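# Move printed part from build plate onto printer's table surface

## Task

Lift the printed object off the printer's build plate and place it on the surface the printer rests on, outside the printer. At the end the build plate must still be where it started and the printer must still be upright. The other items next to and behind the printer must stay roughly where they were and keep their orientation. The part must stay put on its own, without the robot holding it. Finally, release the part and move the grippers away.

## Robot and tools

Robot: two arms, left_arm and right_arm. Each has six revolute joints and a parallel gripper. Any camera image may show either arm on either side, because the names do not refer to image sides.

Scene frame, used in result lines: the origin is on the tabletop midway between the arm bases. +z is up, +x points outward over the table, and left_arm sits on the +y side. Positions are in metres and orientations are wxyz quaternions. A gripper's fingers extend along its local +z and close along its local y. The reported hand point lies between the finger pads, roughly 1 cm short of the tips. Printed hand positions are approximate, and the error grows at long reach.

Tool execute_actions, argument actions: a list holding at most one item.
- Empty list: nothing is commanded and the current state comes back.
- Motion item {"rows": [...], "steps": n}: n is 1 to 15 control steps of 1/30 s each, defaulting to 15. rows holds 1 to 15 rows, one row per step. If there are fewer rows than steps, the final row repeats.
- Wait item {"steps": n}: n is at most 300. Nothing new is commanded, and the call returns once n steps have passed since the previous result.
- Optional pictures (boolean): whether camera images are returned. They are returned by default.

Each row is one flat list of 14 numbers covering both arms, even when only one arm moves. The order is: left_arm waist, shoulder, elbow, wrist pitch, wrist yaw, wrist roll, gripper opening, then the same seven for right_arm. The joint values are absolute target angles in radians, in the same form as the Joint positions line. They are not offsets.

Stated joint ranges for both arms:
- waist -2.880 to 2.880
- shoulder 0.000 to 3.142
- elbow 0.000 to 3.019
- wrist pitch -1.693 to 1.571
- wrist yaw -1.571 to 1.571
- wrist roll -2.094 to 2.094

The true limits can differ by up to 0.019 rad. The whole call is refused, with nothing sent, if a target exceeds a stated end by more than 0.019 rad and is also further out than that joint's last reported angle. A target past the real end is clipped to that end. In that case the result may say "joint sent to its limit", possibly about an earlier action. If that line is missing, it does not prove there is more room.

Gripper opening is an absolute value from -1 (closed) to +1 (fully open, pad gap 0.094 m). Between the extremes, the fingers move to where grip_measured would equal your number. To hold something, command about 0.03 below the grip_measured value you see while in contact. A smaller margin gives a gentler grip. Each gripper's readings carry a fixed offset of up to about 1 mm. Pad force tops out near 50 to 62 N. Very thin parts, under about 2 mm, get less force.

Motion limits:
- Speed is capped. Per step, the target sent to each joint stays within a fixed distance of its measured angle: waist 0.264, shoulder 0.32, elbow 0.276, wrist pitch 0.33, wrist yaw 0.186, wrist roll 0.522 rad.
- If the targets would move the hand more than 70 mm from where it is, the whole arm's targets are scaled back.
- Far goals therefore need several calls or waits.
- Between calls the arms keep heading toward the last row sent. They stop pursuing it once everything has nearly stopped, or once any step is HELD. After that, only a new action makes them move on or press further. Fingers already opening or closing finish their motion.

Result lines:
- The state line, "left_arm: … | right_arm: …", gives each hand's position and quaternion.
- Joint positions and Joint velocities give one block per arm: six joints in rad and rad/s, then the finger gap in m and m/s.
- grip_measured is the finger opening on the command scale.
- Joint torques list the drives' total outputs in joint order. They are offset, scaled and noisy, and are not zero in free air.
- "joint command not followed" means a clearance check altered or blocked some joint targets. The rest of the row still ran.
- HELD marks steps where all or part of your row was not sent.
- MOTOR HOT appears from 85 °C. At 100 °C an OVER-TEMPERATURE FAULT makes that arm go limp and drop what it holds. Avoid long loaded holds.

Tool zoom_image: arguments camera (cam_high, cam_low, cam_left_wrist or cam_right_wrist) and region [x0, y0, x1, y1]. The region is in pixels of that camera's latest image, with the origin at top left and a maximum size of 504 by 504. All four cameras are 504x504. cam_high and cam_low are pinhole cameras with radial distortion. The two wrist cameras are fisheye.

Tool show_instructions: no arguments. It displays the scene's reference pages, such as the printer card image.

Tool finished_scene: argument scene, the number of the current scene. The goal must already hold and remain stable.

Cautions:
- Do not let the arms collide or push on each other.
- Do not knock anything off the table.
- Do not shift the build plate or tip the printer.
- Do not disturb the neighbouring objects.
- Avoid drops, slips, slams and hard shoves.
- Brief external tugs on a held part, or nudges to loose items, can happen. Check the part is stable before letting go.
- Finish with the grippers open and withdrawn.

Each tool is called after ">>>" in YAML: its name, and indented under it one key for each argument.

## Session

>>> show_instructions:

>>> execute_actions:
  actions: []

Reference images for this scene: printer card page 4.

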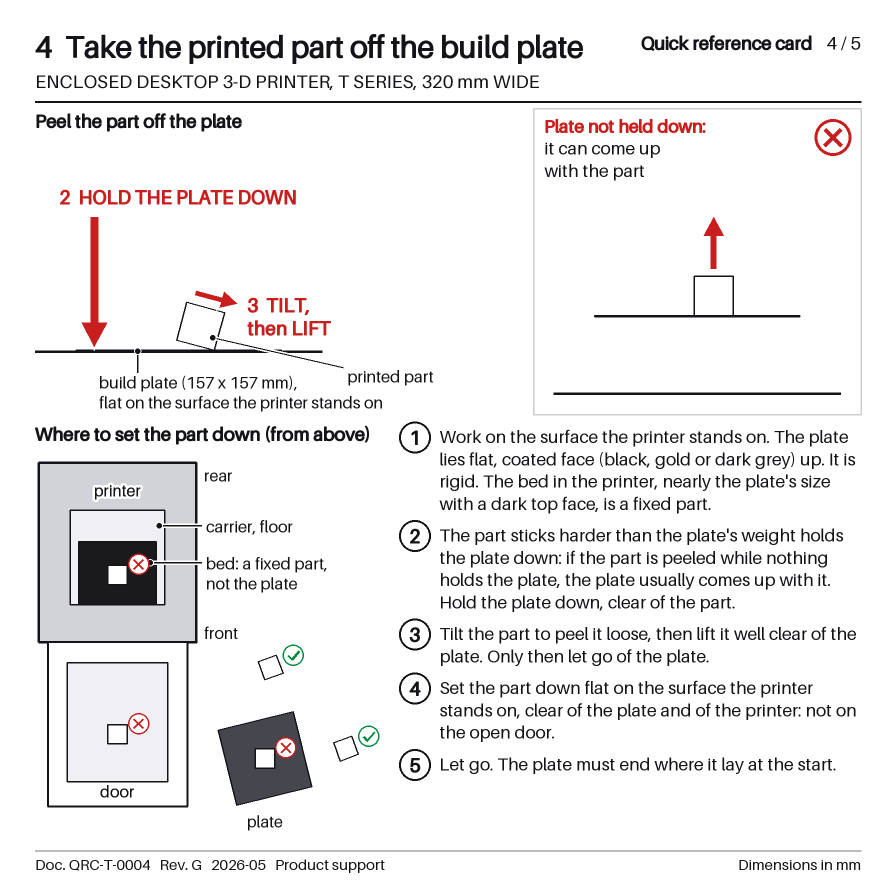

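Scene clock: 0.00 s of 4200.00 s.
left_arm: end_effector_position=(+0.5128, +0.2894, +0.5039) grip_measured=+1.000 end_effector_quat_wxyz=(+0.715, +0.011, +0.699, -0.008) | right_arm: end_effector_position=(+0.5245, -0.3087, +0.4724) grip_measured=+1.000 end_effector_quat_wxyz=(+0.694, +0.008, +0.720, -0.009)
Joint positions: left_arm=[-0.016  1.03   1.052 -0.     0.011  0.005  0.094] | right_arm=[-0.012  1.063  1.03  -0.005  0.011 -0.001  0.094]
Joint velocities: left_arm=[-0.034 -0.005  0.027 -0.022 -0.051 -0.007  0.   ] | right_arm=[ 0.005 -0.005 -0.012 -0.017  0.007  0.066  0.   ]
Joint torques (N m, as the arm reports them, + toward a larger angle): no reading

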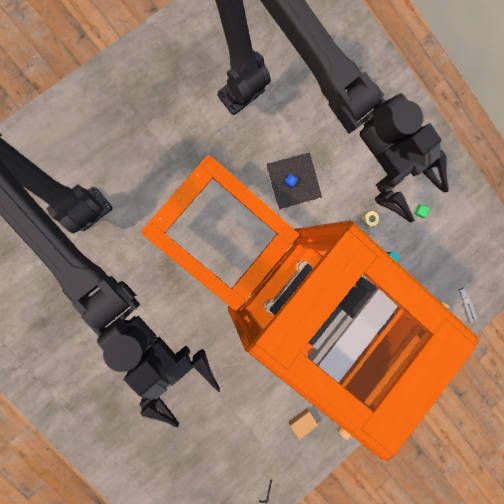

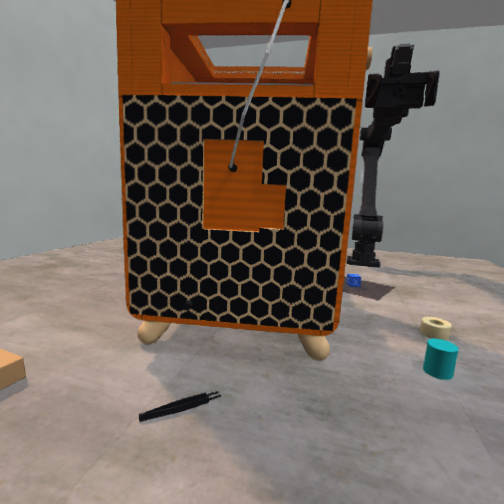

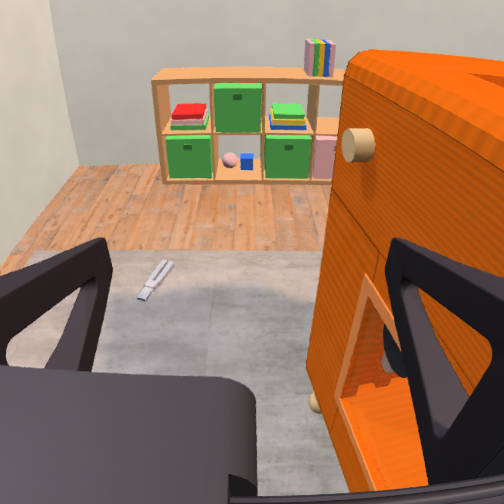

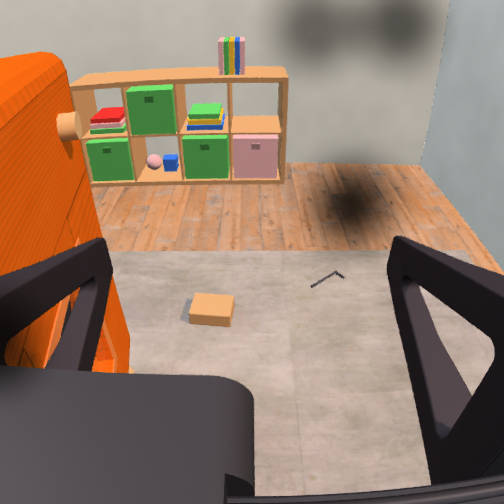

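>>> execute_actions:
  actions:
    - {"rows":[[0,1.03,1.0,-1.03,0,-0.3,0.6,0,1.063,1.03,-1.2,0,-1.2,-1]]}
  pictures: false

>>> execute_actions:
  actions:
    - {"rows":[[-0.05,1.1,0.79,-1.03,0,-0.4,0.6,0.6,1.063,1.1,-1.2,0,-1.2,-1]]}
  pictures: false

>>> execute_actions:
  actions:
    - {"rows":[[-0.17,1.25,0.79,-1.03,0,-0.4,0.6,1.135,1.2,1.16,-1.0,0,-1.2,-1]]}
  pictures: false

>>> execute_actions:
  actions:
    - {"rows":[[-0.17,1.335,0.79,-1.03,0,-0.4,0.6,1.135,1.45,1.16,-0.8,0,-1.2,-1]]}

Scene clock: 11.13 s of 4200.00 s.
left_arm: end_effector_position=(+0.3872, +0.2963, +0.2666) grip_measured=+0.602 end_effector_quat_wxyz=(+0.258, -0.131, +0.956, -0.039) | right_arm: end_effector_position=(+0.3597, -0.3036, +0.2468) grip_measured=-0.983 end_effector_quat_wxyz=(+0.143, -0.513, +0.841, -0.090)
Joint positions: left_arm=[-0.007  1.02   0.995 -1.017  0.003 -0.279  0.075] | right_arm=[-0.008  1.06   1.019 -1.189  0.002 -1.104  0.001]
Joint velocities: left_arm=[ 0.005  0.005  0.012 -0.022 -0.051 -0.066  0.001] | right_arm=[-0.005 -0.015 -0.012 -0.051  0.022 -0.623 -0.   ]
Joint torques (N m, as the arm reports them, + toward a larger angle): left_arm=[-0.46 -6.28  9.81  0.68 -0.11  0.02] | right_arm=[ 0.45 -5.21  9.46  1.14 -0.17 -0.02]
Steps of this call (steps 1 to 90: nothing new was sent; then 7.63 s passed at rest; steps 91 to 105: all 15 steps of this action). Readings (joint positions):
91: left_arm=[-0.016 1.028 1.053 -0.056 0.008 -0.036] | right_arm=[-0.012 1.062 1.034 -0.071 0.008 -0.086]
92: left_arm=[-0.016 1.021 1.053 -0.143 0.006 -0.079] | right_arm=[-0.011 1.056 1.037 -0.177 0.004 -0.186]
94: left_arm=[-0.013 1.016 1.040 -0.324 0.004 -0.144] | right_arm=[-0.009 1.053 1.036 -0.399 0.003 -0.384]
98: left_arm=[-0.008 1.018 1.019 -0.740 0.003 -0.228] | right_arm=[-0.008 1.058 1.033 -0.848 0.002 -0.780]
105: the state above

Scene clock: 11.63 s of 4200.00 s.
left_arm: end_effector_position=(+0.3270, +0.2836, +0.1366) grip_measured=+0.602 end_effector_quat_wxyz=(+0.105, -0.168, +0.980, -0.025) | right_arm: end_effector_position=(+0.2938, -0.0874, +0.2529) grip_measured=-0.983 end_effector_quat_wxyz=(-0.169, +0.774, -0.608, +0.046)
Joint positions: left_arm=[-0.047  1.107  0.78  -1.028  0.003 -0.386  0.075] | right_arm=[ 0.626  1.06   1.033 -1.191 -0.004 -1.183  0.001]
Joint velocities: left_arm=[-0.005 -0.015 -0.012 -0.002  0.007 -0.125  0.001] | right_arm=[-0.239 -0.005  0.002  0.012  0.022  0.022  0.   ]
Joint torques (N m, as the arm reports them, + toward a larger angle): left_arm=[-0.85 -8.11  9.    0.35 -0.11 -0.09] | right_arm=[-1.36 -5.12 13.68  0.93  0.03 -0.06]
Steps of this call (steps 1 to 15: all 15 steps of this action). Readings (joint positions):
1: left_arm=[-0.008 1.021 0.983 -1.015 0.003 -0.290] | right_arm=[0.010 1.060 1.019 -1.190 0.010 -1.115]
2: left_arm=[-0.012 1.021 0.964 -1.014 0.003 -0.301] | right_arm=[0.050 1.060 1.019 -1.190 0.011 -1.124]
4: left_arm=[-0.022 1.030 0.903 -1.014 0.003 -0.324] | right_arm=[0.171 1.060 1.019 -1.190 0.009 -1.139]
8: left_arm=[-0.045 1.085 0.796 -1.024 0.003 -0.363] | right_arm=[0.454 1.060 1.020 -1.190 0.004 -1.159]
15: the state above

Scene clock: 12.13 s of 4200.00 s.
left_arm: end_effector_position=(+0.3203, +0.2426, +0.0907) grip_measured=+0.602 end_effector_quat_wxyz=(+0.031, -0.107, +0.994, -0.009) | right_arm: end_effector_position=(+0.1700, +0.0993, +0.2390) grip_measured=-0.983 end_effector_quat_wxyz=(-0.215, +0.902, -0.374, +0.000)
Joint positions: left_arm=[-0.176  1.259  0.781 -1.028 -0.001 -0.392  0.075] | right_arm=[ 1.168  1.21   1.088 -1.016 -0.004 -1.187  0.001]
Joint velocities: left_arm=[-0.005 -0.005  0.012 -0.007 -0.007 -0.022 -0.001] | right_arm=[-0.171 -0.015  0.125  0.002 -0.007 -0.007 -0.001]
Joint torques (N m, as the arm reports them, + toward a larger angle): left_arm=[ -0.26 -10.38   8.17   0.25   0.05  -0.02] | right_arm=[-2.08 -8.59 13.59  2.18  0.08 -0.01]
Steps of this call (steps 1 to 15: all 15 steps of this action). Readings (joint positions):
1: left_arm=[-0.056 1.117 0.780 -1.028 -0.002 -0.389] | right_arm=[0.633 1.064 1.033 -1.176 0.005 -1.183]
2: left_arm=[-0.079 1.136 0.781 -1.028 -0.002 -0.390] | right_arm=[0.659 1.073 1.036 -1.148 0.007 -1.183]
4: left_arm=[-0.136 1.194 0.781 -1.028 -0.002 -0.391] | right_arm=[0.749 1.104 1.046 -1.099 0.007 -1.183]
8: left_arm=[-0.186 1.261 0.781 -1.028 -0.001 -0.391] | right_arm=[0.970 1.170 1.058 -1.042 0.005 -1.183]
15: the state above

Scene clock: 12.63 s of 4200.00 s.
left_arm: end_effector_position=(+0.3170, +0.2432, +0.0706) grip_measured=+0.602 end_effector_quat_wxyz=(-0.001, -0.108, +0.994, +0.001) | right_arm: end_effector_position=(+0.2129, +0.1617, +0.1501) grip_measured=-0.983 end_effector_quat_wxyz=(-0.195, +0.901, -0.388, +0.004)
Joint positions: left_arm=[-0.176  1.326  0.781 -1.028 -0.001 -0.392  0.075] | right_arm=[ 1.139  1.486  1.122 -0.813 -0.001 -1.188  0.001]
Joint velocities: left_arm=[-0.005  0.005 -0.007  0.012 -0.051 -0.037 -0.   ] | right_arm=[-0.005 -0.112 -0.012 -0.007  0.051  0.037 -0.001]
Joint torques (N m, as the arm reports them, + toward a larger angle): left_arm=[ 0.31 -7.93  7.63  0.11  0.04 -0.04] | right_arm=[ -0.9  -14.12  11.02   2.01  -0.02  -0.05]
Steps of this call (steps 1 to 15: all 15 steps of this action). Readings (joint positions):
1: left_arm=[-0.176 1.264 0.781 -1.028 -0.001 -0.392] | right_arm=[1.162 1.220 1.089 -0.992 -0.004 -1.187]
2: left_arm=[-0.176 1.272 0.781 -1.028 -0.001 -0.392] | right_arm=[1.157 1.238 1.093 -0.950 -0.004 -1.187]
4: left_arm=[-0.176 1.298 0.781 -1.028 -0.001 -0.392] | right_arm=[1.148 1.308 1.109 -0.876 -0.003 -1.187]
8: left_arm=[-0.176 1.326 0.781 -1.028 -0.001 -0.392] | right_arm=[1.140 1.456 1.122 -0.815 -0.001 -1.188]
15: the state above

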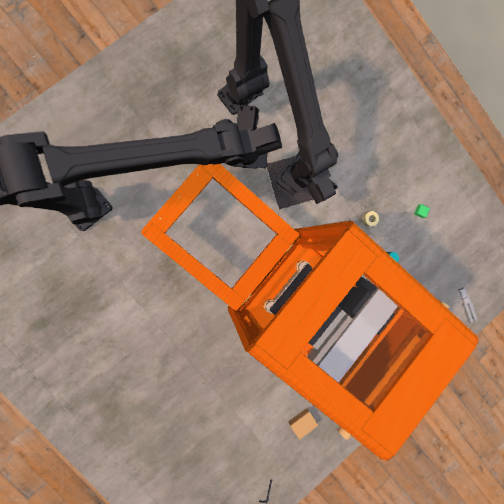

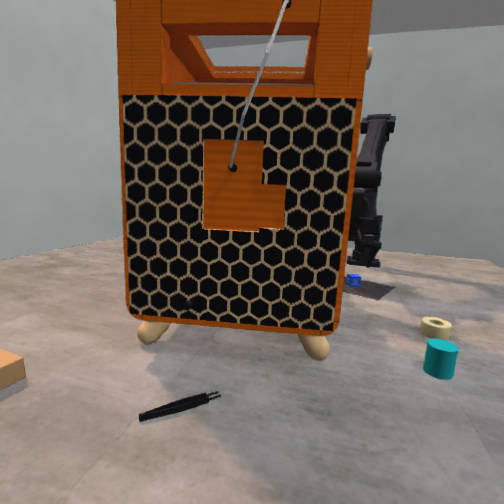

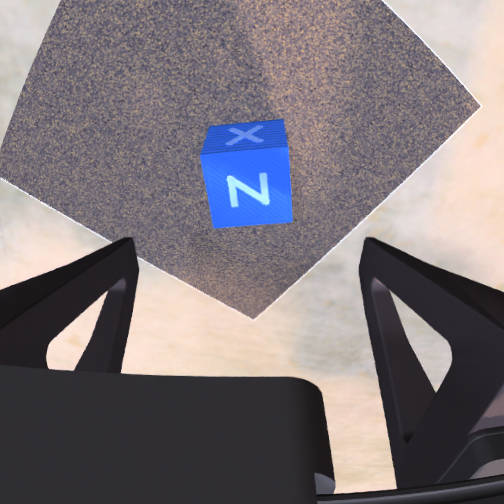

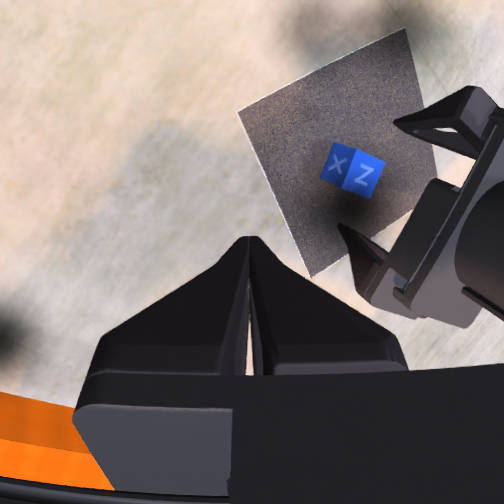

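>>> execute_actions:
  actions:
    - {"rows":[[-0.17,1.435,0.716,-0.86,0,-0.48,0.3,1.135,1.64,1.16,-0.6,0,-1.2,-1]]}
  pictures: false

>>> execute_actions:
  actions:
    - {"rows":[[-0.17,1.435,0.716,-0.86,0,-0.48,0,1.135,1.76,1.16,-0.43,0,-1.2,-1]]}
  pictures: false

>>> execute_actions:
  actions:
    - {"rows":[[-0.17,1.435,0.716,-0.86,0,-0.48,0,1.135,1.81,1.16,-0.38,0,-1.2,-1]]}

Scene clock: 20.03 s of 4200.00 s.
left_arm: end_effector_position=(+0.3185, +0.2428, +0.0192) grip_measured=+0.302 end_effector_quat_wxyz=(-0.005, -0.146, +0.989, +0.002) | right_arm: end_effector_position=(+0.2128, +0.1615, +0.1557) grip_measured=-0.983 end_effector_quat_wxyz=(-0.201, +0.900, -0.388, +0.004)
Joint positions: left_arm=[-0.176  1.434  0.721 -0.869  0.    -0.469  0.061] | right_arm=[ 1.139  1.475  1.122 -0.813 -0.001 -1.188  0.001]
Joint velocities: left_arm=[-0.015 -0.015  0.007  0.017  0.007 -0.022 -0.   ] | right_arm=[-0.005 -0.005 -0.007 -0.007 -0.037  0.037  0.   ]
Joint torques (N m, as the arm reports them, + toward a larger angle): left_arm=[ -0.43 -10.89   5.89   0.52   0.    -0.03] | right_arm=[ -0.49 -11.67   8.24   1.38  -0.04   0.11]
A step of this action was HELD (marked below), so the robot has no last target. An arm can still carry out its HELD step.
Steps of this call (steps 1 to 30: the robot went on to your last target; steps 31 to 90: nothing new was sent; then 3.90 s passed at rest; steps 91 to 105: all 15 steps of this action). Readings (joint positions):
91: left_arm=[-0.176 1.332 0.773 -0.995 -0.001 -0.406] | right_arm=[1.139 1.475 1.122 -0.813 -0.001 -1.188] HELD
92: left_arm=[-0.176 1.343 0.763 -0.945 -0.001 -0.419] | right_arm=[1.139 1.475 1.122 -0.813 -0.001 -1.188] HELD
93: left_arm=[-0.176 1.363 0.754 -0.911 -0.001 -0.429] | right_arm=[1.139 1.475 1.122 -0.813 -0.001 -1.188] HELD
94: left_arm=[-0.176 1.385 0.747 -0.891 -0.001 -0.438] | right_arm=[1.139 1.475 1.122 -0.813 -0.001 -1.188] HELD
95: left_arm=[-0.176 1.404 0.740 -0.880 -0.001 -0.445] | right_arm=[1.139 1.475 1.122 -0.813 -0.001 -1.188] HELD
96: left_arm=[-0.176 1.420 0.733 -0.875 -0.001 -0.450] | right_arm=[1.139 1.475 1.122 -0.813 -0.001 -1.188] HELD
97: left_arm=[-0.176 1.430 0.727 -0.874 -0.001 -0.455] | right_arm=[1.139 1.475 1.122 -0.813 -0.001 -1.188] HELD
98: left_arm=[-0.176 1.435 0.722 -0.874 -0.001 -0.458] | right_arm=[1.139 1.475 1.122 -0.813 -0.001 -1.188] HELD
99: left_arm=[-0.176 1.435 0.721 -0.873 0.000 -0.462] | right_arm=[1.139 1.475 1.122 -0.813 -0.001 -1.188] HELD
100: left_arm=[-0.176 1.434 0.721 -0.871 0.000 -0.464] | right_arm=[1.139 1.475 1.122 -0.813 -0.001 -1.188] HELD
101: left_arm=[-0.176 1.434 0.721 -0.870 0.000 -0.465] | right_arm=[1.139 1.475 1.122 -0.813 -0.001 -1.188] HELD
102: left_arm=[-0.176 1.434 0.721 -0.870 0.000 -0.467] | right_arm=[1.139 1.475 1.122 -0.813 -0.001 -1.188] HELD
103: left_arm=[-0.176 1.434 0.721 -0.870 0.000 -0.468] | right_arm=[1.139 1.475 1.122 -0.813 -0.001 -1.188] HELD
104: left_arm=[-0.176 1.434 0.721 -0.869 0.000 -0.469] | right_arm=[1.139 1.475 1.122 -0.813 -0.001 -1.188] HELD
105: the state above HELD
joint command not followed: on one or more control steps a check withheld the commanded joint targets of the right arm, and it was not sent them on those steps. On the call's last step the targets were still withheld.
cause: the commanded joint targets would bring a part of the robot too close to another arm (this arm's wrist (the part past joint 4) and the other arm's forearm (the part past joint 3)); next, command targets that bring no part of the robot closer to that arm.

Scene clock: 20.53 s of 4200.00 s.
left_arm: end_effector_position=(+0.3185, +0.2428, +0.0192) grip_measured=+0.002 end_effector_quat_wxyz=(-0.005, -0.147, +0.989, +0.002) | right_arm: end_effector_position=(+0.2140, +0.1640, +0.1551) grip_measured=-0.983 end_effector_quat_wxyz=(-0.205, +0.899, -0.388, +0.004)
Joint positions: left_arm=[-0.176  1.434  0.721 -0.869  0.    -0.472  0.047] | right_arm=[ 1.139  1.478  1.122 -0.802 -0.001 -1.188  0.001]
Joint velocities: left_arm=[ 0.005 -0.015 -0.002  0.002  0.037 -0.007  0.002] | right_arm=[-0.005  0.103 -0.012  0.369  0.037  0.037  0.001]
Joint torques (N m, as the arm reports them, + toward a larger angle): left_arm=[  0.31 -10.3    5.63   0.36   0.    -0.04] | right_arm=[-0.36 -8.39  8.84  2.37 -0.05  0.1 ]
A step of this action was HELD (marked below), so the robot has no last target. An arm can still carry out its HELD step.
Steps of this call (steps 1 to 15: all 15 steps of this action). Readings (joint positions):
1: left_arm=[-0.176 1.434 0.721 -0.869 0.000 -0.470] | right_arm=[1.139 1.475 1.122 -0.813 -0.001 -1.188] HELD
2: left_arm=[-0.176 1.434 0.721 -0.869 0.000 -0.470] | right_arm=[1.139 1.475 1.122 -0.813 -0.001 -1.188] HELD
3: left_arm=[-0.176 1.434 0.721 -0.869 0.000 -0.471] | right_arm=[1.139 1.475 1.122 -0.813 -0.001 -1.188] HELD
4: left_arm=[-0.176 1.434 0.721 -0.869 0.000 -0.471] | right_arm=[1.139 1.475 1.122 -0.813 -0.001 -1.188] HELD
5: left_arm=[-0.176 1.434 0.721 -0.869 0.000 -0.471] | right_arm=[1.139 1.475 1.122 -0.813 -0.001 -1.188] HELD
6: left_arm=[-0.176 1.434 0.721 -0.869 0.000 -0.471] | right_arm=[1.139 1.475 1.122 -0.813 -0.001 -1.188] HELD
7: left_arm=[-0.176 1.434 0.721 -0.869 0.000 -0.471] | right_arm=[1.139 1.475 1.122 -0.813 -0.001 -1.188] HELD
8: left_arm=[-0.176 1.434 0.721 -0.869 0.000 -0.472] | right_arm=[1.139 1.475 1.122 -0.813 -0.001 -1.188] HELD
9: left_arm=[-0.176 1.434 0.721 -0.869 0.000 -0.472] | right_arm=[1.139 1.475 1.122 -0.813 -0.001 -1.188] HELD
10: left_arm=[-0.176 1.434 0.721 -0.869 0.000 -0.472] | right_arm=[1.139 1.475 1.122 -0.813 -0.001 -1.188] HELD
11: left_arm=[-0.176 1.434 0.721 -0.869 0.000 -0.472] | right_arm=[1.139 1.475 1.122 -0.813 -0.001 -1.188] HELD
12: left_arm=[-0.176 1.434 0.721 -0.869 0.000 -0.472] | right_arm=[1.139 1.475 1.122 -0.813 -0.001 -1.188] HELD
13: left_arm=[-0.176 1.434 0.721 -0.869 0.000 -0.472] | right_arm=[1.139 1.475 1.122 -0.813 -0.001 -1.188] HELD
15: the state above
joint command not followed: on one or more control steps a check withheld the commanded joint targets of the right arm, and it was not sent them on those steps.
cause: the commanded joint targets would bring a part of the robot too close to another arm (this arm's wrist (the part past joint 4) and the other arm's forearm (the part past joint 3)); next, command targets that bring no part of the robot closer to that arm.

Scene clock: 21.03 s of 4200.00 s.
left_arm: end_effector_position=(+0.3185, +0.2428, +0.0192) grip_measured=+0.002 end_effector_quat_wxyz=(-0.005, -0.147, +0.989, +0.002) | right_arm: end_effector_position=(+0.2157, +0.1677, +0.1484) grip_measured=-0.983 end_effector_quat_wxyz=(-0.207, +0.898, -0.387, +0.005)
Joint positions: left_arm=[-0.176  1.434  0.721 -0.869  0.    -0.472  0.047] | right_arm=[ 1.139  1.493  1.118 -0.779 -0.001 -1.188  0.001]
Joint velocities: left_arm=[-0.005 -0.005 -0.007 -0.002  0.007  0.007  0.001] | right_arm=[-0.005 -0.015 -0.007 -0.002 -0.037 -0.051  0.   ]
Joint torques (N m, as the arm reports them, + toward a larger angle): left_arm=[ -0.08 -10.25   5.75   0.39   0.02  -0.01] | right_arm=[ -0.47 -12.27   8.38   1.36  -0.06   0.12]
A step of this action was HELD (marked below), so the robot has no last target. An arm can still carry out its HELD step.
Steps of this call (steps 1 to 15: all 15 steps of this action). Readings (joint positions):
1: left_arm=[-0.176 1.434 0.721 -0.869 0.000 -0.472] | right_arm=[1.139 1.485 1.122 -0.783 -0.001 -1.188]
2: left_arm=[-0.176 1.434 0.721 -0.869 0.000 -0.472] | right_arm=[1.139 1.490 1.122 -0.774 -0.001 -1.188] HELD
3: left_arm=[-0.176 1.434 0.721 -0.869 0.000 -0.472] | right_arm=[1.139 1.493 1.120 -0.776 -0.001 -1.188] HELD
4: left_arm=[-0.176 1.434 0.721 -0.869 0.000 -0.472] | right_arm=[1.139 1.493 1.118 -0.777 -0.001 -1.188] HELD
5: left_arm=[-0.176 1.434 0.721 -0.869 0.000 -0.472] | right_arm=[1.139 1.493 1.118 -0.779 -0.001 -1.188] HELD
6: left_arm=[-0.176 1.434 0.721 -0.869 0.000 -0.472] | right_arm=[1.139 1.493 1.118 -0.779 -0.001 -1.188] HELD
7: left_arm=[-0.176 1.434 0.721 -0.869 0.000 -0.472] | right_arm=[1.139 1.493 1.118 -0.779 -0.001 -1.188] HELD
8: left_arm=[-0.176 1.434 0.721 -0.869 0.000 -0.472] | right_arm=[1.139 1.493 1.118 -0.779 -0.001 -1.188] HELD
9: left_arm=[-0.176 1.434 0.721 -0.869 0.000 -0.472] | right_arm=[1.139 1.493 1.118 -0.779 -0.001 -1.188] HELD
10: left_arm=[-0.176 1.434 0.721 -0.869 0.000 -0.472] | right_arm=[1.139 1.493 1.118 -0.779 -0.001 -1.188] HELD
11: left_arm=[-0.176 1.434 0.721 -0.869 0.000 -0.472] | right_arm=[1.139 1.493 1.118 -0.779 -0.001 -1.188] HELD
12: left_arm=[-0.176 1.434 0.721 -0.869 0.000 -0.472] | right_arm=[1.139 1.493 1.118 -0.779 -0.001 -1.188] HELD
13: left_arm=[-0.176 1.434 0.721 -0.869 0.000 -0.472] | right_arm=[1.139 1.493 1.118 -0.779 -0.001 -1.188] HELD
14: left_arm=[-0.176 1.434 0.721 -0.869 0.000 -0.472] | right_arm=[1.139 1.493 1.118 -0.779 -0.001 -1.188] HELD
15: the state above HELD
joint command not followed: on one or more control steps a check withheld the commanded joint targets of the right arm, and it was not sent them on those steps. On the call's last step the targets were still withheld.
cause: the commanded joint targets would bring a part of the robot too close to another arm (this arm's wrist (the part past joint 4) and the other arm's forearm (the part past joint 3)); next, command targets that bring no part of the robot closer to that arm.

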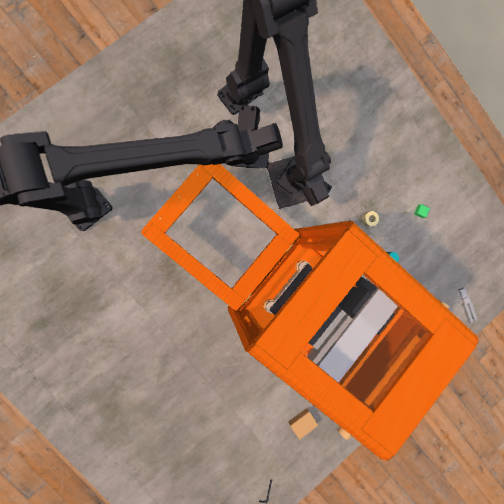

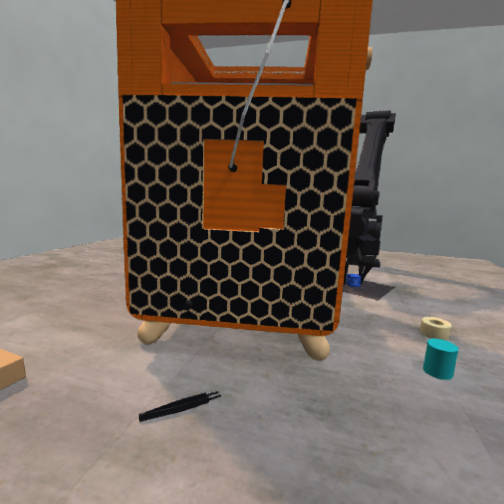

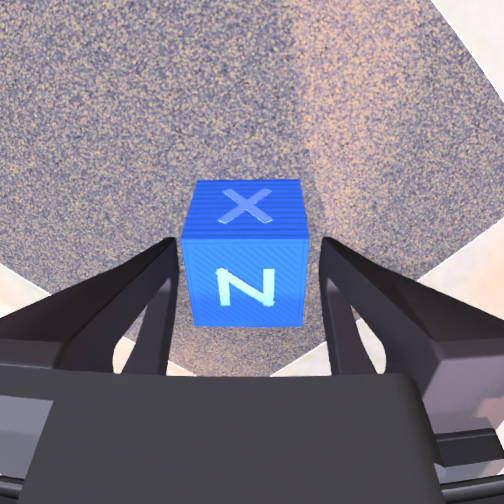

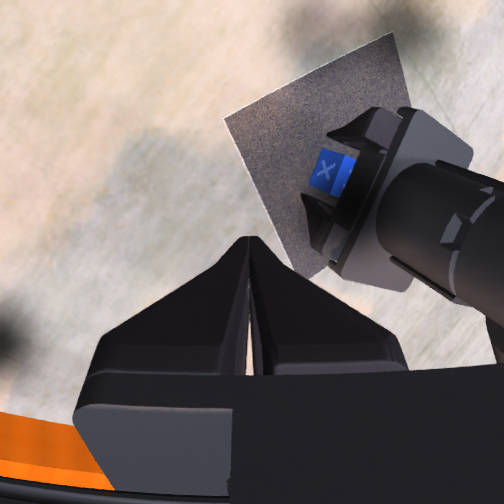

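Reuse the scene 1 shallower approach.

>>> execute_actions:
  actions:
    - {"rows":[[-0.17,1.435,0.716,-0.86,0,-0.48,0,1.135,1.5,0.975,-0.52,0,-1.2,-1]]}
  pictures: false

>>> execute_actions:
  actions:
    - {"rows":[[-0.17,1.435,0.716,-0.86,0,-0.48,0,1.135,1.68,0.975,-0.2,0,-1.2,-1]]}
  pictures: false

>>> execute_actions:
  actions:
    - {"rows":[[-0.17,1.435,0.716,-0.86,0,-0.48,0,1.135,1.77,0.975,-0.12,0,-1.2,-1]]}

Scene clock: 27.33 s of 4200.00 s.
left_arm: end_effector_position=(+0.3185, +0.2428, +0.0192) grip_measured=+0.002 end_effector_quat_wxyz=(-0.005, -0.147, +0.989, +0.002) | right_arm: end_effector_position=(+0.2142, +0.1644, +0.1081) grip_measured=-0.983 end_effector_quat_wxyz=(-0.251, +0.889, -0.383, +0.006)
Joint positions: left_arm=[-0.176  1.434  0.721 -0.869  0.    -0.472  0.047] | right_arm=[ 1.139  1.494  0.973 -0.541 -0.001 -1.188  0.001]
Joint velocities: left_arm=[-0.024 -0.005  0.007  0.002 -0.051 -0.095  0.001] | right_arm=[-0.015 -0.005 -0.017  0.105 -0.037 -0.066  0.   ]
Joint torques (N m, as the arm reports them, + toward a larger angle): left_arm=[ -0.16 -10.6    5.84   0.46   0.    -0.02] | right_arm=[ -0.64 -11.12   8.15   2.09  -0.03  -0.01]
Steps of this call (steps 1 to 90: nothing new was sent; then 2.80 s passed at rest; steps 91 to 105: all 15 steps of this action). Readings (joint positions):
91: left_arm=[-0.176 1.434 0.721 -0.869 0.000 -0.472] | right_arm=[1.139 1.493 1.117 -0.776 -0.001 -1.188]
92: left_arm=[-0.176 1.434 0.721 -0.869 0.000 -0.472] | right_arm=[1.139 1.493 1.112 -0.766 -0.001 -1.188]
94: left_arm=[-0.176 1.434 0.721 -0.869 0.000 -0.472] | right_arm=[1.139 1.493 1.092 -0.723 -0.001 -1.188]
98: left_arm=[-0.176 1.434 0.721 -0.869 0.000 -0.472] | right_arm=[1.139 1.493 1.022 -0.613 -0.001 -1.188]
105: the state above

Scene clock: 27.83 s of 4200.00 s.
left_arm: end_effector_position=(+0.3185, +0.2428, +0.0192) grip_measured=+0.002 end_effector_quat_wxyz=(-0.005, -0.147, +0.989, +0.002) | right_arm: end_effector_position=(+0.2360, +0.2117, +0.0362) grip_measured=-0.983 end_effector_quat_wxyz=(-0.300, +0.876, -0.377, +0.007)
Joint positions: left_arm=[-0.176  1.434  0.721 -0.869  0.    -0.472  0.047] | right_arm=[ 1.139  1.709  0.966 -0.218 -0.001 -1.189  0.001]
Joint velocities: left_arm=[-0.015 -0.015  0.012 -0.017 -0.007 -0.022 -0.001] | right_arm=[-0.005 -0.024  0.022 -0.002  0.007 -0.051 -0.001]
Joint torques (N m, as the arm reports them, + toward a larger angle): left_arm=[ -0.21 -10.56   5.86   0.36   0.04  -0.03] | right_arm=[ -0.63 -15.46   7.72   2.64  -0.01   0.01]
Steps of this call (steps 1 to 15: all 15 steps of this action). Readings (joint positions):
1: left_arm=[-0.176 1.434 0.721 -0.869 0.000 -0.472] | right_arm=[1.139 1.505 0.969 -0.484 -0.001 -1.189]
2: left_arm=[-0.176 1.434 0.721 -0.869 0.000 -0.472] | right_arm=[1.139 1.529 0.969 -0.391 -0.001 -1.189]
4: left_arm=[-0.176 1.434 0.721 -0.869 0.000 -0.472] | right_arm=[1.139 1.597 0.974 -0.261 -0.001 -1.189]
8: left_arm=[-0.176 1.434 0.721 -0.869 0.000 -0.472] | right_arm=[1.139 1.697 0.973 -0.225 -0.001 -1.189]
15: the state above

Scene clock: 28.33 s of 4200.00 s.
left_arm: end_effector_position=(+0.3185, +0.2428, +0.0192) grip_measured=+0.002 end_effector_quat_wxyz=(-0.005, -0.147, +0.989, +0.002) | right_arm: end_effector_position=(+0.2403, +0.2210, +0.0174) grip_measured=-0.983 end_effector_quat_wxyz=(-0.312, +0.873, -0.376, +0.007)
Joint positions: left_arm=[-0.176  1.434  0.721 -0.869  0.    -0.472  0.047] | right_arm=[ 1.139  1.764  0.966 -0.138 -0.001 -1.189  0.001]
Joint velocities: left_arm=[ 0.005 -0.005 -0.007  0.002  0.022  0.022 -0.   ] | right_arm=[-0.015 -0.005  0.007 -0.022  0.022  0.051 -0.001]
Joint torques (N m, as the arm reports them, + toward a larger angle): left_arm=[  0.02 -10.42   5.77   0.4    0.    -0.01] | right_arm=[ -0.53 -13.52   7.29   2.55  -0.01  -0.01]
Steps of this call (steps 1 to 15: all 15 steps of this action). Readings (joint positions):
1: left_arm=[-0.176 1.434 0.721 -0.869 0.000 -0.472] | right_arm=[1.139 1.712 0.966 -0.203 -0.001 -1.189]
2: left_arm=[-0.176 1.434 0.721 -0.869 0.000 -0.472] | right_arm=[1.139 1.719 0.966 -0.178 -0.001 -1.189]
4: left_arm=[-0.176 1.434 0.721 -0.869 0.000 -0.472] | right_arm=[1.139 1.735 0.966 -0.147 -0.001 -1.189]
8: left_arm=[-0.176 1.434 0.721 -0.869 0.000 -0.472] | right_arm=[1.139 1.761 0.966 -0.140 -0.001 -1.189]
15: the state above

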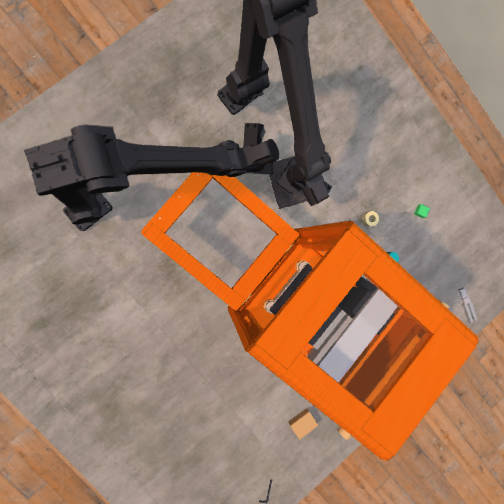

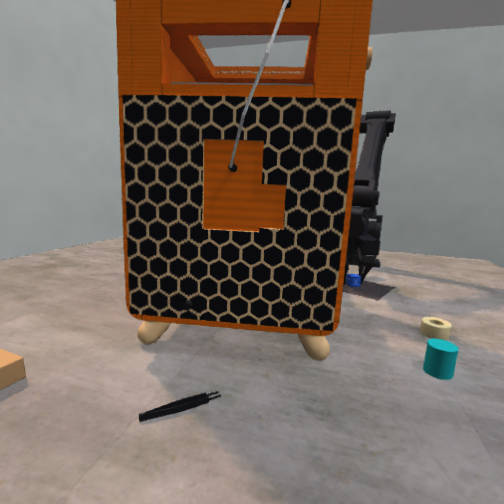

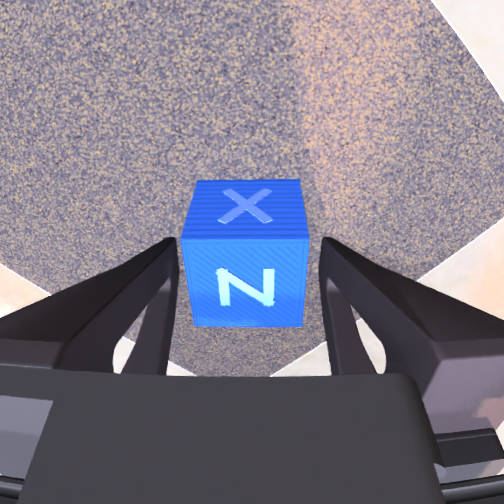

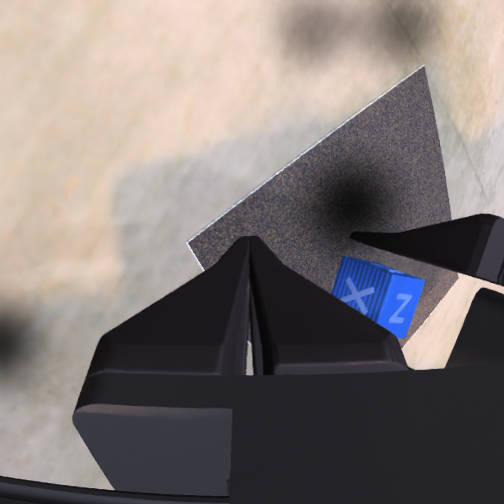

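Shift slightly inward and press.

>>> execute_actions:
  actions:
    - {"rows":[[-0.17,1.435,0.716,-0.86,0,-0.48,-0.2,1.115,1.805,0.975,-0.1,0,-1.2,-1]]}
  pictures: false

>>> execute_actions:
  actions:
    - {"rows":[[-0.17,1.435,0.716,-0.86,0,-0.48,-0.2,1.115,1.84,0.975,-0.12,0,-1.2,-1]]}
  pictures: false

>>> execute_actions:
  actions:
    - {"rows":[[-0.17,1.435,0.716,-0.86,0,-0.48,-0.45,1.115,1.92,0.92,-0.19,0,-1.2,-1]]}

Scene clock: 36.63 s of 4200.00 s.
left_arm: end_effector_position=(+0.3185, +0.2428, +0.0192) grip_measured=-0.197 end_effector_quat_wxyz=(-0.005, -0.148, +0.989, +0.002) | right_arm: end_effector_position=(+0.2511, +0.2163, +0.0041) grip_measured=-0.983 end_effector_quat_wxyz=(-0.307, +0.870, -0.385, +0.010)
Joint positions: left_arm=[-0.176  1.434  0.721 -0.869  0.    -0.473  0.038] | right_arm=[ 1.119  1.794  0.966 -0.118 -0.001 -1.189  0.001]
Joint velocities: left_arm=[-0.005 -0.015 -0.017 -0.002 -0.081 -0.066 -0.   ] | right_arm=[-0.005  0.005 -0.002 -0.002 -0.051 -0.007 -0.   ]
Joint torques (N m, as the arm reports them, + toward a larger angle): left_arm=[  0.09 -10.32   5.76   0.43   0.    -0.01] | right_arm=[ -0.46 -13.07   7.17   2.56  -0.02  -0.02]
Steps of this call (steps 1 to 15: the robot went on to your last target; steps 16 to 90: nothing new was sent; then 4.80 s passed at rest; steps 91 to 105: all 15 steps of this action). Readings (joint positions):
91: left_arm=[-0.176 1.434 0.721 -0.869 0.000 -0.473] | right_arm=[1.138 1.766 0.966 -0.134 -0.001 -1.189]
92: left_arm=[-0.176 1.434 0.721 -0.869 0.000 -0.473] | right_arm=[1.137 1.769 0.966 -0.127 -0.001 -1.189]
94: left_arm=[-0.176 1.434 0.721 -0.869 0.000 -0.473] | right_arm=[1.130 1.777 0.966 -0.120 -0.001 -1.189]
98: left_arm=[-0.176 1.434 0.721 -0.869 0.000 -0.473] | right_arm=[1.120 1.792 0.966 -0.119 -0.001 -1.189]
105: the state above

Scene clock: 37.13 s of 4200.00 s.
left_arm: end_effector_position=(+0.3185, +0.2428, +0.0192) grip_measured=-0.197 end_effector_quat_wxyz=(-0.005, -0.148, +0.989, +0.002) | right_arm: end_effector_position=(+0.2509, +0.2156, -0.0019) grip_measured=-0.984 end_effector_quat_wxyz=(-0.303, +0.871, -0.385, +0.011)
Joint positions: left_arm=[-0.176  1.434  0.721 -0.869  0.    -0.473  0.038] | right_arm=[ 1.119  1.806  0.967 -0.115 -0.001 -1.19   0.001]
Joint velocities: left_arm=[-0.015 -0.005 -0.017 -0.007  0.037  0.022  0.001] | right_arm=[-0.005 -0.005 -0.012 -0.017 -0.037 -0.007 -0.001]
Joint torques (N m, as the arm reports them, + toward a larger angle): left_arm=[ -0.26 -10.26   5.86   0.37   0.    -0.02] | right_arm=[ -0.48 -11.13   7.15   1.62  -0.01   0.05]
Steps of this call (steps 1 to 15: all 15 steps of this action). Readings (joint positions):
1: left_arm=[-0.176 1.434 0.721 -0.869 0.000 -0.473] | right_arm=[1.119 1.796 0.966 -0.118 -0.001 -1.189]
2: left_arm=[-0.176 1.434 0.721 -0.869 0.000 -0.473] | right_arm=[1.119 1.799 0.966 -0.118 -0.001 -1.189]
4: left_arm=[-0.176 1.434 0.721 -0.869 0.000 -0.473] | right_arm=[1.119 1.806 0.966 -0.117 -0.001 -1.190]
8: left_arm=[-0.176 1.434 0.721 -0.869 0.000 -0.473] | right_arm=[1.119 1.806 0.967 -0.115 -0.001 -1.190]
15: the state above

Scene clock: 37.63 s of 4200.00 s.
left_arm: end_effector_position=(+0.3186, +0.2427, +0.0192) grip_measured=-0.398 end_effector_quat_wxyz=(-0.005, -0.149, +0.989, +0.001) | right_arm: end_effector_position=(+0.2499, +0.2137, -0.0048) grip_measured=-0.984 end_effector_quat_wxyz=(-0.299, +0.873, -0.386, +0.010)
Joint positions: left_arm=[-0.176  1.434  0.721 -0.869  0.001 -0.474  0.028] | right_arm=[ 1.119  1.809  0.965 -0.121 -0.001 -1.19   0.001]
Joint velocities: left_arm=[-0.005  0.015  0.007 -0.002  0.007  0.051 -0.001] | right_arm=[-0.015  0.005  0.007  0.017  0.022 -0.051  0.   ]
Joint torques (N m, as the arm reports them, + toward a larger angle): left_arm=[  0.03 -10.47   5.78   0.36  -0.02   0.  ] | right_arm=[-0.31 -7.21  3.69 -0.69 -0.03  0.04]
Steps of this call (steps 1 to 15: all 15 steps of this action). Readings (joint positions):
1: left_arm=[-0.176 1.434 0.721 -0.869 0.000 -0.473] | right_arm=[1.119 1.809 0.965 -0.119 -0.001 -1.190]
2: left_arm=[-0.176 1.434 0.721 -0.869 0.001 -0.473] | right_arm=[1.119 1.809 0.965 -0.121 -0.001 -1.190]
4: left_arm=[-0.176 1.434 0.721 -0.869 0.001 -0.474] | right_arm=[1.119 1.809 0.965 -0.121 -0.001 -1.190]
8: left_arm=[-0.176 1.434 0.721 -0.869 0.001 -0.474] | right_arm=[1.119 1.809 0.965 -0.121 -0.001 -1.190]
15: the state above

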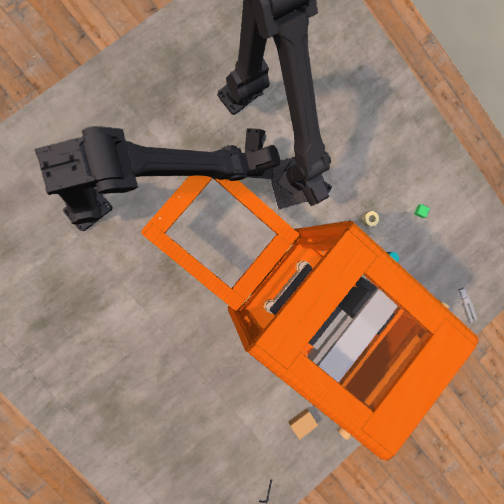

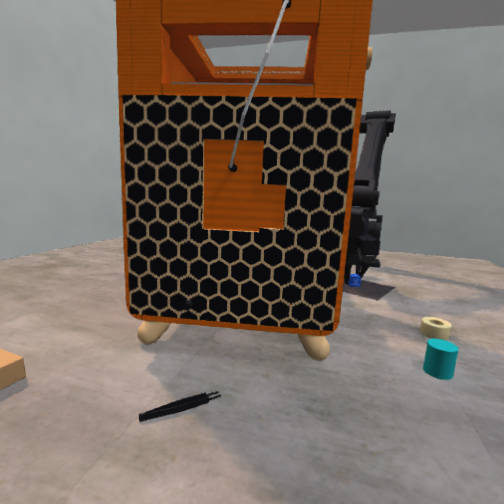

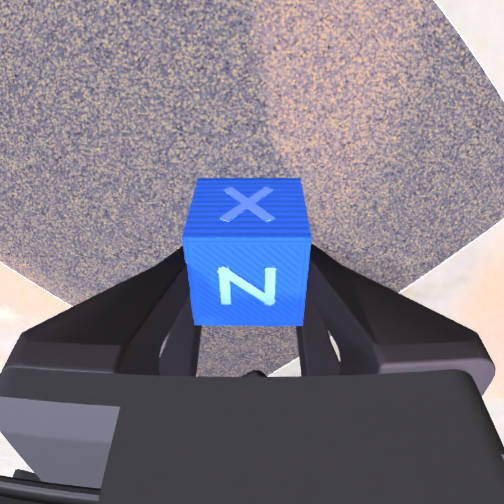

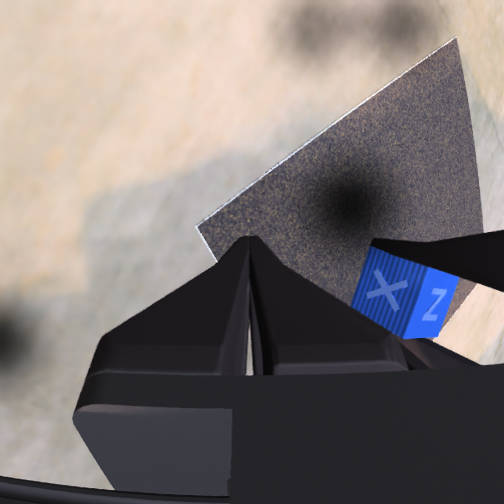

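>>> execute_actions:
  actions:
    - {"rows":[[-0.175,1.48,0.8,-0.93,0,-0.48,-0.45,1.115,1.92,0.92,-0.19,0,-1.2,-1]]}
  pictures: false

>>> execute_actions:
  actions:
    - {"rows":[[-0.175,1.515,0.84,-0.985,0,-0.48,-0.45,1.115,1.92,0.92,-0.19,0,-1.2,-1]]}
  pictures: false

>>> execute_actions:
  actions:
    - {"rows":[[-0.175,1.55,0.88,-1.04,0,-0.48,-0.45,1.115,1.92,0.92,-0.19,0,-1.2,-1]]}
  pictures: false

>>> execute_actions:
  actions:
    - {"rows":[[-0.175,1.585,0.925,-1.1,0,-0.48,-0.45,1.115,1.92,0.92,-0.19,0,-1.2,-1]]}
  pictures: false

>>> execute_actions:
  actions:
    - {"rows":[[-0.175,1.51,0.925,-1.12,0,-0.48,-0.45,1.115,1.92,0.92,-0.19,0,-1.2,-1]]}

Scene clock: 50.50 s of 4200.00 s.
left_arm: end_effector_position=(+0.3190, +0.2426, +0.0201) grip_measured=-0.398 end_effector_quat_wxyz=(-0.027, -0.149, +0.988, +0.008) | right_arm: end_effector_position=(+0.2499, +0.2137, -0.0048) grip_measured=-0.984 end_effector_quat_wxyz=(-0.299, +0.873, -0.386, +0.010)
Joint positions: left_arm=[-0.176  1.462  0.752 -0.917  0.001 -0.476  0.028] | right_arm=[ 1.119  1.809  0.965 -0.121 -0.001 -1.19   0.001]
Joint velocities: left_arm=[-0.005  0.005  0.002  0.002  0.007  0.051 -0.   ] | right_arm=[-0.005 -0.005  0.007 -0.017 -0.022  0.007 -0.001]
Joint torques (N m, as the arm reports them, + toward a larger angle): left_arm=[-0.52 -9.79  9.49 -0.4  -0.03  0.01] | right_arm=[-0.54 -7.01  3.57 -0.7  -0.02  0.04]
Steps of this call (steps 1 to 15: the robot went on to your last target; steps 16 to 90: nothing new was sent; then 9.37 s passed at rest; steps 91 to 105: all 15 steps of this action). Readings (joint positions):
91: left_arm=[-0.176 1.436 0.726 -0.879 0.001 -0.475] | right_arm=[1.119 1.809 0.965 -0.121 -0.001 -1.190]
92: left_arm=[-0.176 1.443 0.735 -0.892 0.001 -0.476] | right_arm=[1.119 1.809 0.965 -0.121 -0.001 -1.190]
94: left_arm=[-0.176 1.457 0.747 -0.909 0.001 -0.476] | right_arm=[1.119 1.809 0.965 -0.121 -0.001 -1.190]
98: left_arm=[-0.176 1.462 0.752 -0.917 0.001 -0.476] | right_arm=[1.119 1.809 0.965 -0.121 -0.001 -1.190]
105: the state above

Scene clock: 51.00 s of 4200.00 s.
left_arm: end_effector_position=(+0.3198, +0.2424, +0.0216) grip_measured=-0.398 end_effector_quat_wxyz=(-0.053, -0.149, +0.987, +0.017) | right_arm: end_effector_position=(+0.2499, +0.2137, -0.0048) grip_measured=-0.984 end_effector_quat_wxyz=(-0.299, +0.873, -0.386, +0.010)
Joint positions: left_arm=[-0.176  1.496  0.791 -0.977  0.001 -0.476  0.028] | right_arm=[ 1.119  1.809  0.965 -0.121 -0.001 -1.19   0.001]
Joint velocities: left_arm=[ 0.015 -0.005  0.012 -0.022 -0.022 -0.037  0.001] | right_arm=[-0.024 -0.005 -0.012  0.002  0.051  0.022 -0.   ]
Joint torques (N m, as the arm reports them, + toward a larger angle): left_arm=[-0.76 -9.9   9.55 -0.36 -0.05 -0.01] | right_arm=[-0.48 -7.28  3.65 -0.63 -0.03  0.04]
Steps of this call (steps 1 to 15: all 15 steps of this action). Readings (joint positions):
1: left_arm=[-0.176 1.465 0.758 -0.929 0.001 -0.476] | right_arm=[1.119 1.809 0.965 -0.121 -0.001 -1.190]
2: left_arm=[-0.176 1.473 0.769 -0.945 0.001 -0.476] | right_arm=[1.119 1.809 0.965 -0.121 -0.001 -1.190]
4: left_arm=[-0.176 1.490 0.784 -0.967 0.001 -0.476] | right_arm=[1.119 1.809 0.965 -0.121 -0.001 -1.190]
8: left_arm=[-0.176 1.496 0.791 -0.977 0.001 -0.476] | right_arm=[1.119 1.809 0.965 -0.121 -0.001 -1.190]
15: the state above

Scene clock: 51.50 s of 4200.00 s.
left_arm: end_effector_position=(+0.3206, +0.2422, +0.0230) grip_measured=-0.398 end_effector_quat_wxyz=(-0.078, -0.149, +0.985, +0.026) | right_arm: end_effector_position=(+0.2499, +0.2137, -0.0048) grip_measured=-0.984 end_effector_quat_wxyz=(-0.299, +0.873, -0.386, +0.010)
Joint positions: left_arm=[-0.176  1.53   0.829 -1.035  0.002 -0.476  0.028] | right_arm=[ 1.119  1.809  0.965 -0.121 -0.001 -1.19   0.001]
Joint velocities: left_arm=[-0.005 -0.005 -0.012  0.002 -0.037 -0.066  0.   ] | right_arm=[-0.015 -0.015 -0.002 -0.012 -0.051 -0.022  0.   ]
Joint torques (N m, as the arm reports them, + toward a larger angle): left_arm=[-0.68 -9.97  9.67 -0.41 -0.05  0.  ] | right_arm=[-0.65 -7.13  3.7  -0.67 -0.04  0.05]
Steps of this call (steps 1 to 15: all 15 steps of this action). Readings (joint positions):
1: left_arm=[-0.176 1.499 0.796 -0.988 0.001 -0.476] | right_arm=[1.119 1.809 0.965 -0.121 -0.001 -1.190]
2: left_arm=[-0.176 1.507 0.807 -1.003 0.001 -0.476] | right_arm=[1.119 1.809 0.965 -0.121 -0.001 -1.190]
4: left_arm=[-0.176 1.524 0.822 -1.024 0.002 -0.476] | right_arm=[1.119 1.809 0.965 -0.121 -0.001 -1.190]
8: left_arm=[-0.176 1.530 0.829 -1.035 0.002 -0.476] | right_arm=[1.119 1.809 0.965 -0.121 -0.001 -1.190]
15: the state above

Scene clock: 52.00 s of 4200.00 s.
left_arm: end_effector_position=(+0.3217, +0.2418, +0.0246) grip_measured=-0.398 end_effector_quat_wxyz=(-0.106, -0.149, +0.983, +0.035) | right_arm: end_effector_position=(+0.2499, +0.2137, -0.0048) grip_measured=-0.984 end_effector_quat_wxyz=(-0.299, +0.873, -0.386, +0.010)
Joint positions: left_arm=[-0.176  1.568  0.871 -1.098  0.003 -0.476  0.028] | right_arm=[ 1.119  1.809  0.965 -0.121 -0.001 -1.19   0.001]
Joint velocities: left_arm=[-0.005 -0.015 -0.012 -0.002  0.022  0.022  0.001] | right_arm=[ 0.005  0.024 -0.012  0.002  0.007 -0.007 -0.   ]
Joint torques (N m, as the arm reports them, + toward a larger angle): left_arm=[  0.1  -11.27   9.85  -0.34  -0.09  -0.01] | right_arm=[-0.63 -7.15  3.7  -0.64 -0.05  0.03]
Steps of this call (steps 1 to 15: all 15 steps of this action). Readings (joint positions):
1: left_arm=[-0.176 1.534 0.835 -1.047 0.001 -0.476] | right_arm=[1.119 1.809 0.965 -0.121 -0.001 -1.190]
2: left_arm=[-0.176 1.542 0.847 -1.064 0.001 -0.476] | right_arm=[1.119 1.809 0.965 -0.121 -0.001 -1.190]
4: left_arm=[-0.176 1.559 0.864 -1.087 0.003 -0.476] | right_arm=[1.119 1.809 0.965 -0.121 -0.001 -1.190]
8: left_arm=[-0.176 1.567 0.871 -1.098 0.003 -0.476] | right_arm=[1.119 1.809 0.965 -0.121 -0.001 -1.190]
15: the state above

Scene clock: 52.50 s of 4200.00 s.
left_arm: end_effector_position=(+0.3212, +0.2419, +0.0377) grip_measured=-0.398 end_effector_quat_wxyz=(-0.096, -0.149, +0.984, +0.031) | right_arm: end_effector_position=(+0.2499, +0.2137, -0.0048) grip_measured=-0.984 end_effector_quat_wxyz=(-0.299, +0.873, -0.386, +0.010)
Joint positions: left_arm=[-0.176  1.528  0.871 -1.117  0.003 -0.476  0.028] | right_arm=[ 1.119  1.809  0.965 -0.121 -0.001 -1.19   0.001]
Joint velocities: left_arm=[-0.005 -0.015  0.002  0.002 -0.066 -0.007 -0.001] | right_arm=[-0.005  0.005  0.012 -0.017 -0.051 -0.051 -0.002]
Joint torques (N m, as the arm reports them, + toward a larger angle): left_arm=[ -1.3  -15.02  10.    -0.45  -0.12  -0.02] | right_arm=[-0.56 -7.18  3.69 -0.63 -0.03  0.03]
Steps of this call (steps 1 to 15: all 15 steps of this action). Readings (joint positions):
1: left_arm=[-0.176 1.565 0.871 -1.100 0.003 -0.476] | right_arm=[1.119 1.809 0.965 -0.121 -0.001 -1.190]
2: left_arm=[-0.176 1.560 0.871 -1.102 0.003 -0.476] | right_arm=[1.119 1.809 0.965 -0.121 -0.001 -1.190]
4: left_arm=[-0.176 1.545 0.871 -1.109 0.003 -0.476] | right_arm=[1.119 1.809 0.965 -0.121 -0.001 -1.190]
8: left_arm=[-0.176 1.528 0.871 -1.117 0.003 -0.476] | right_arm=[1.119 1.809 0.965 -0.121 -0.001 -1.190]
15: the state above

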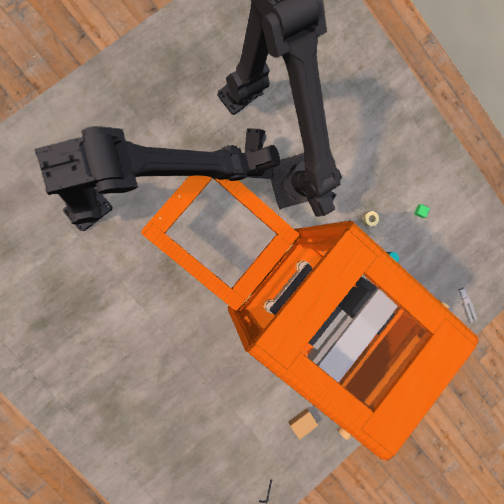

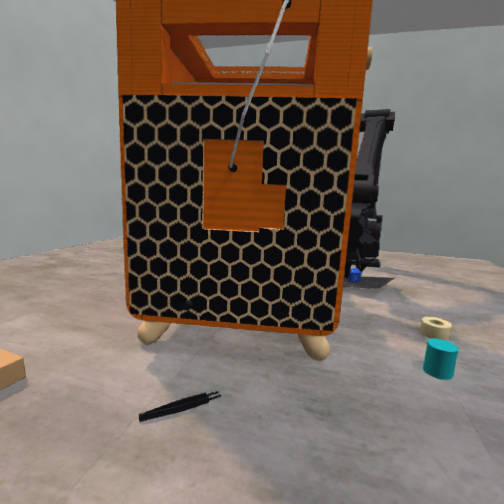

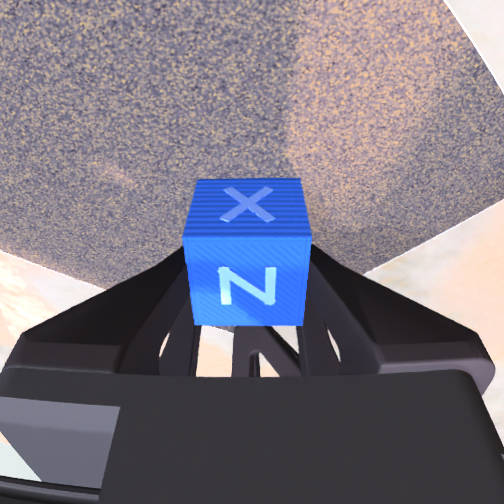

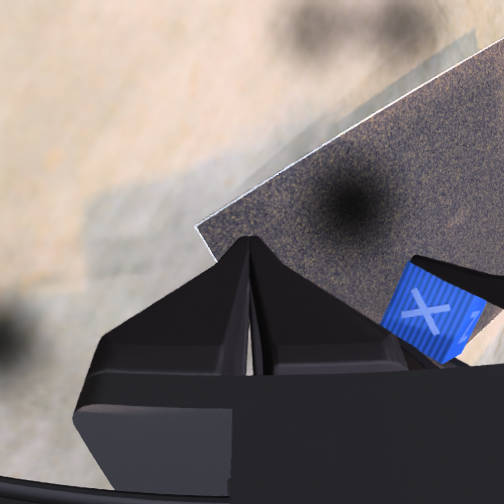

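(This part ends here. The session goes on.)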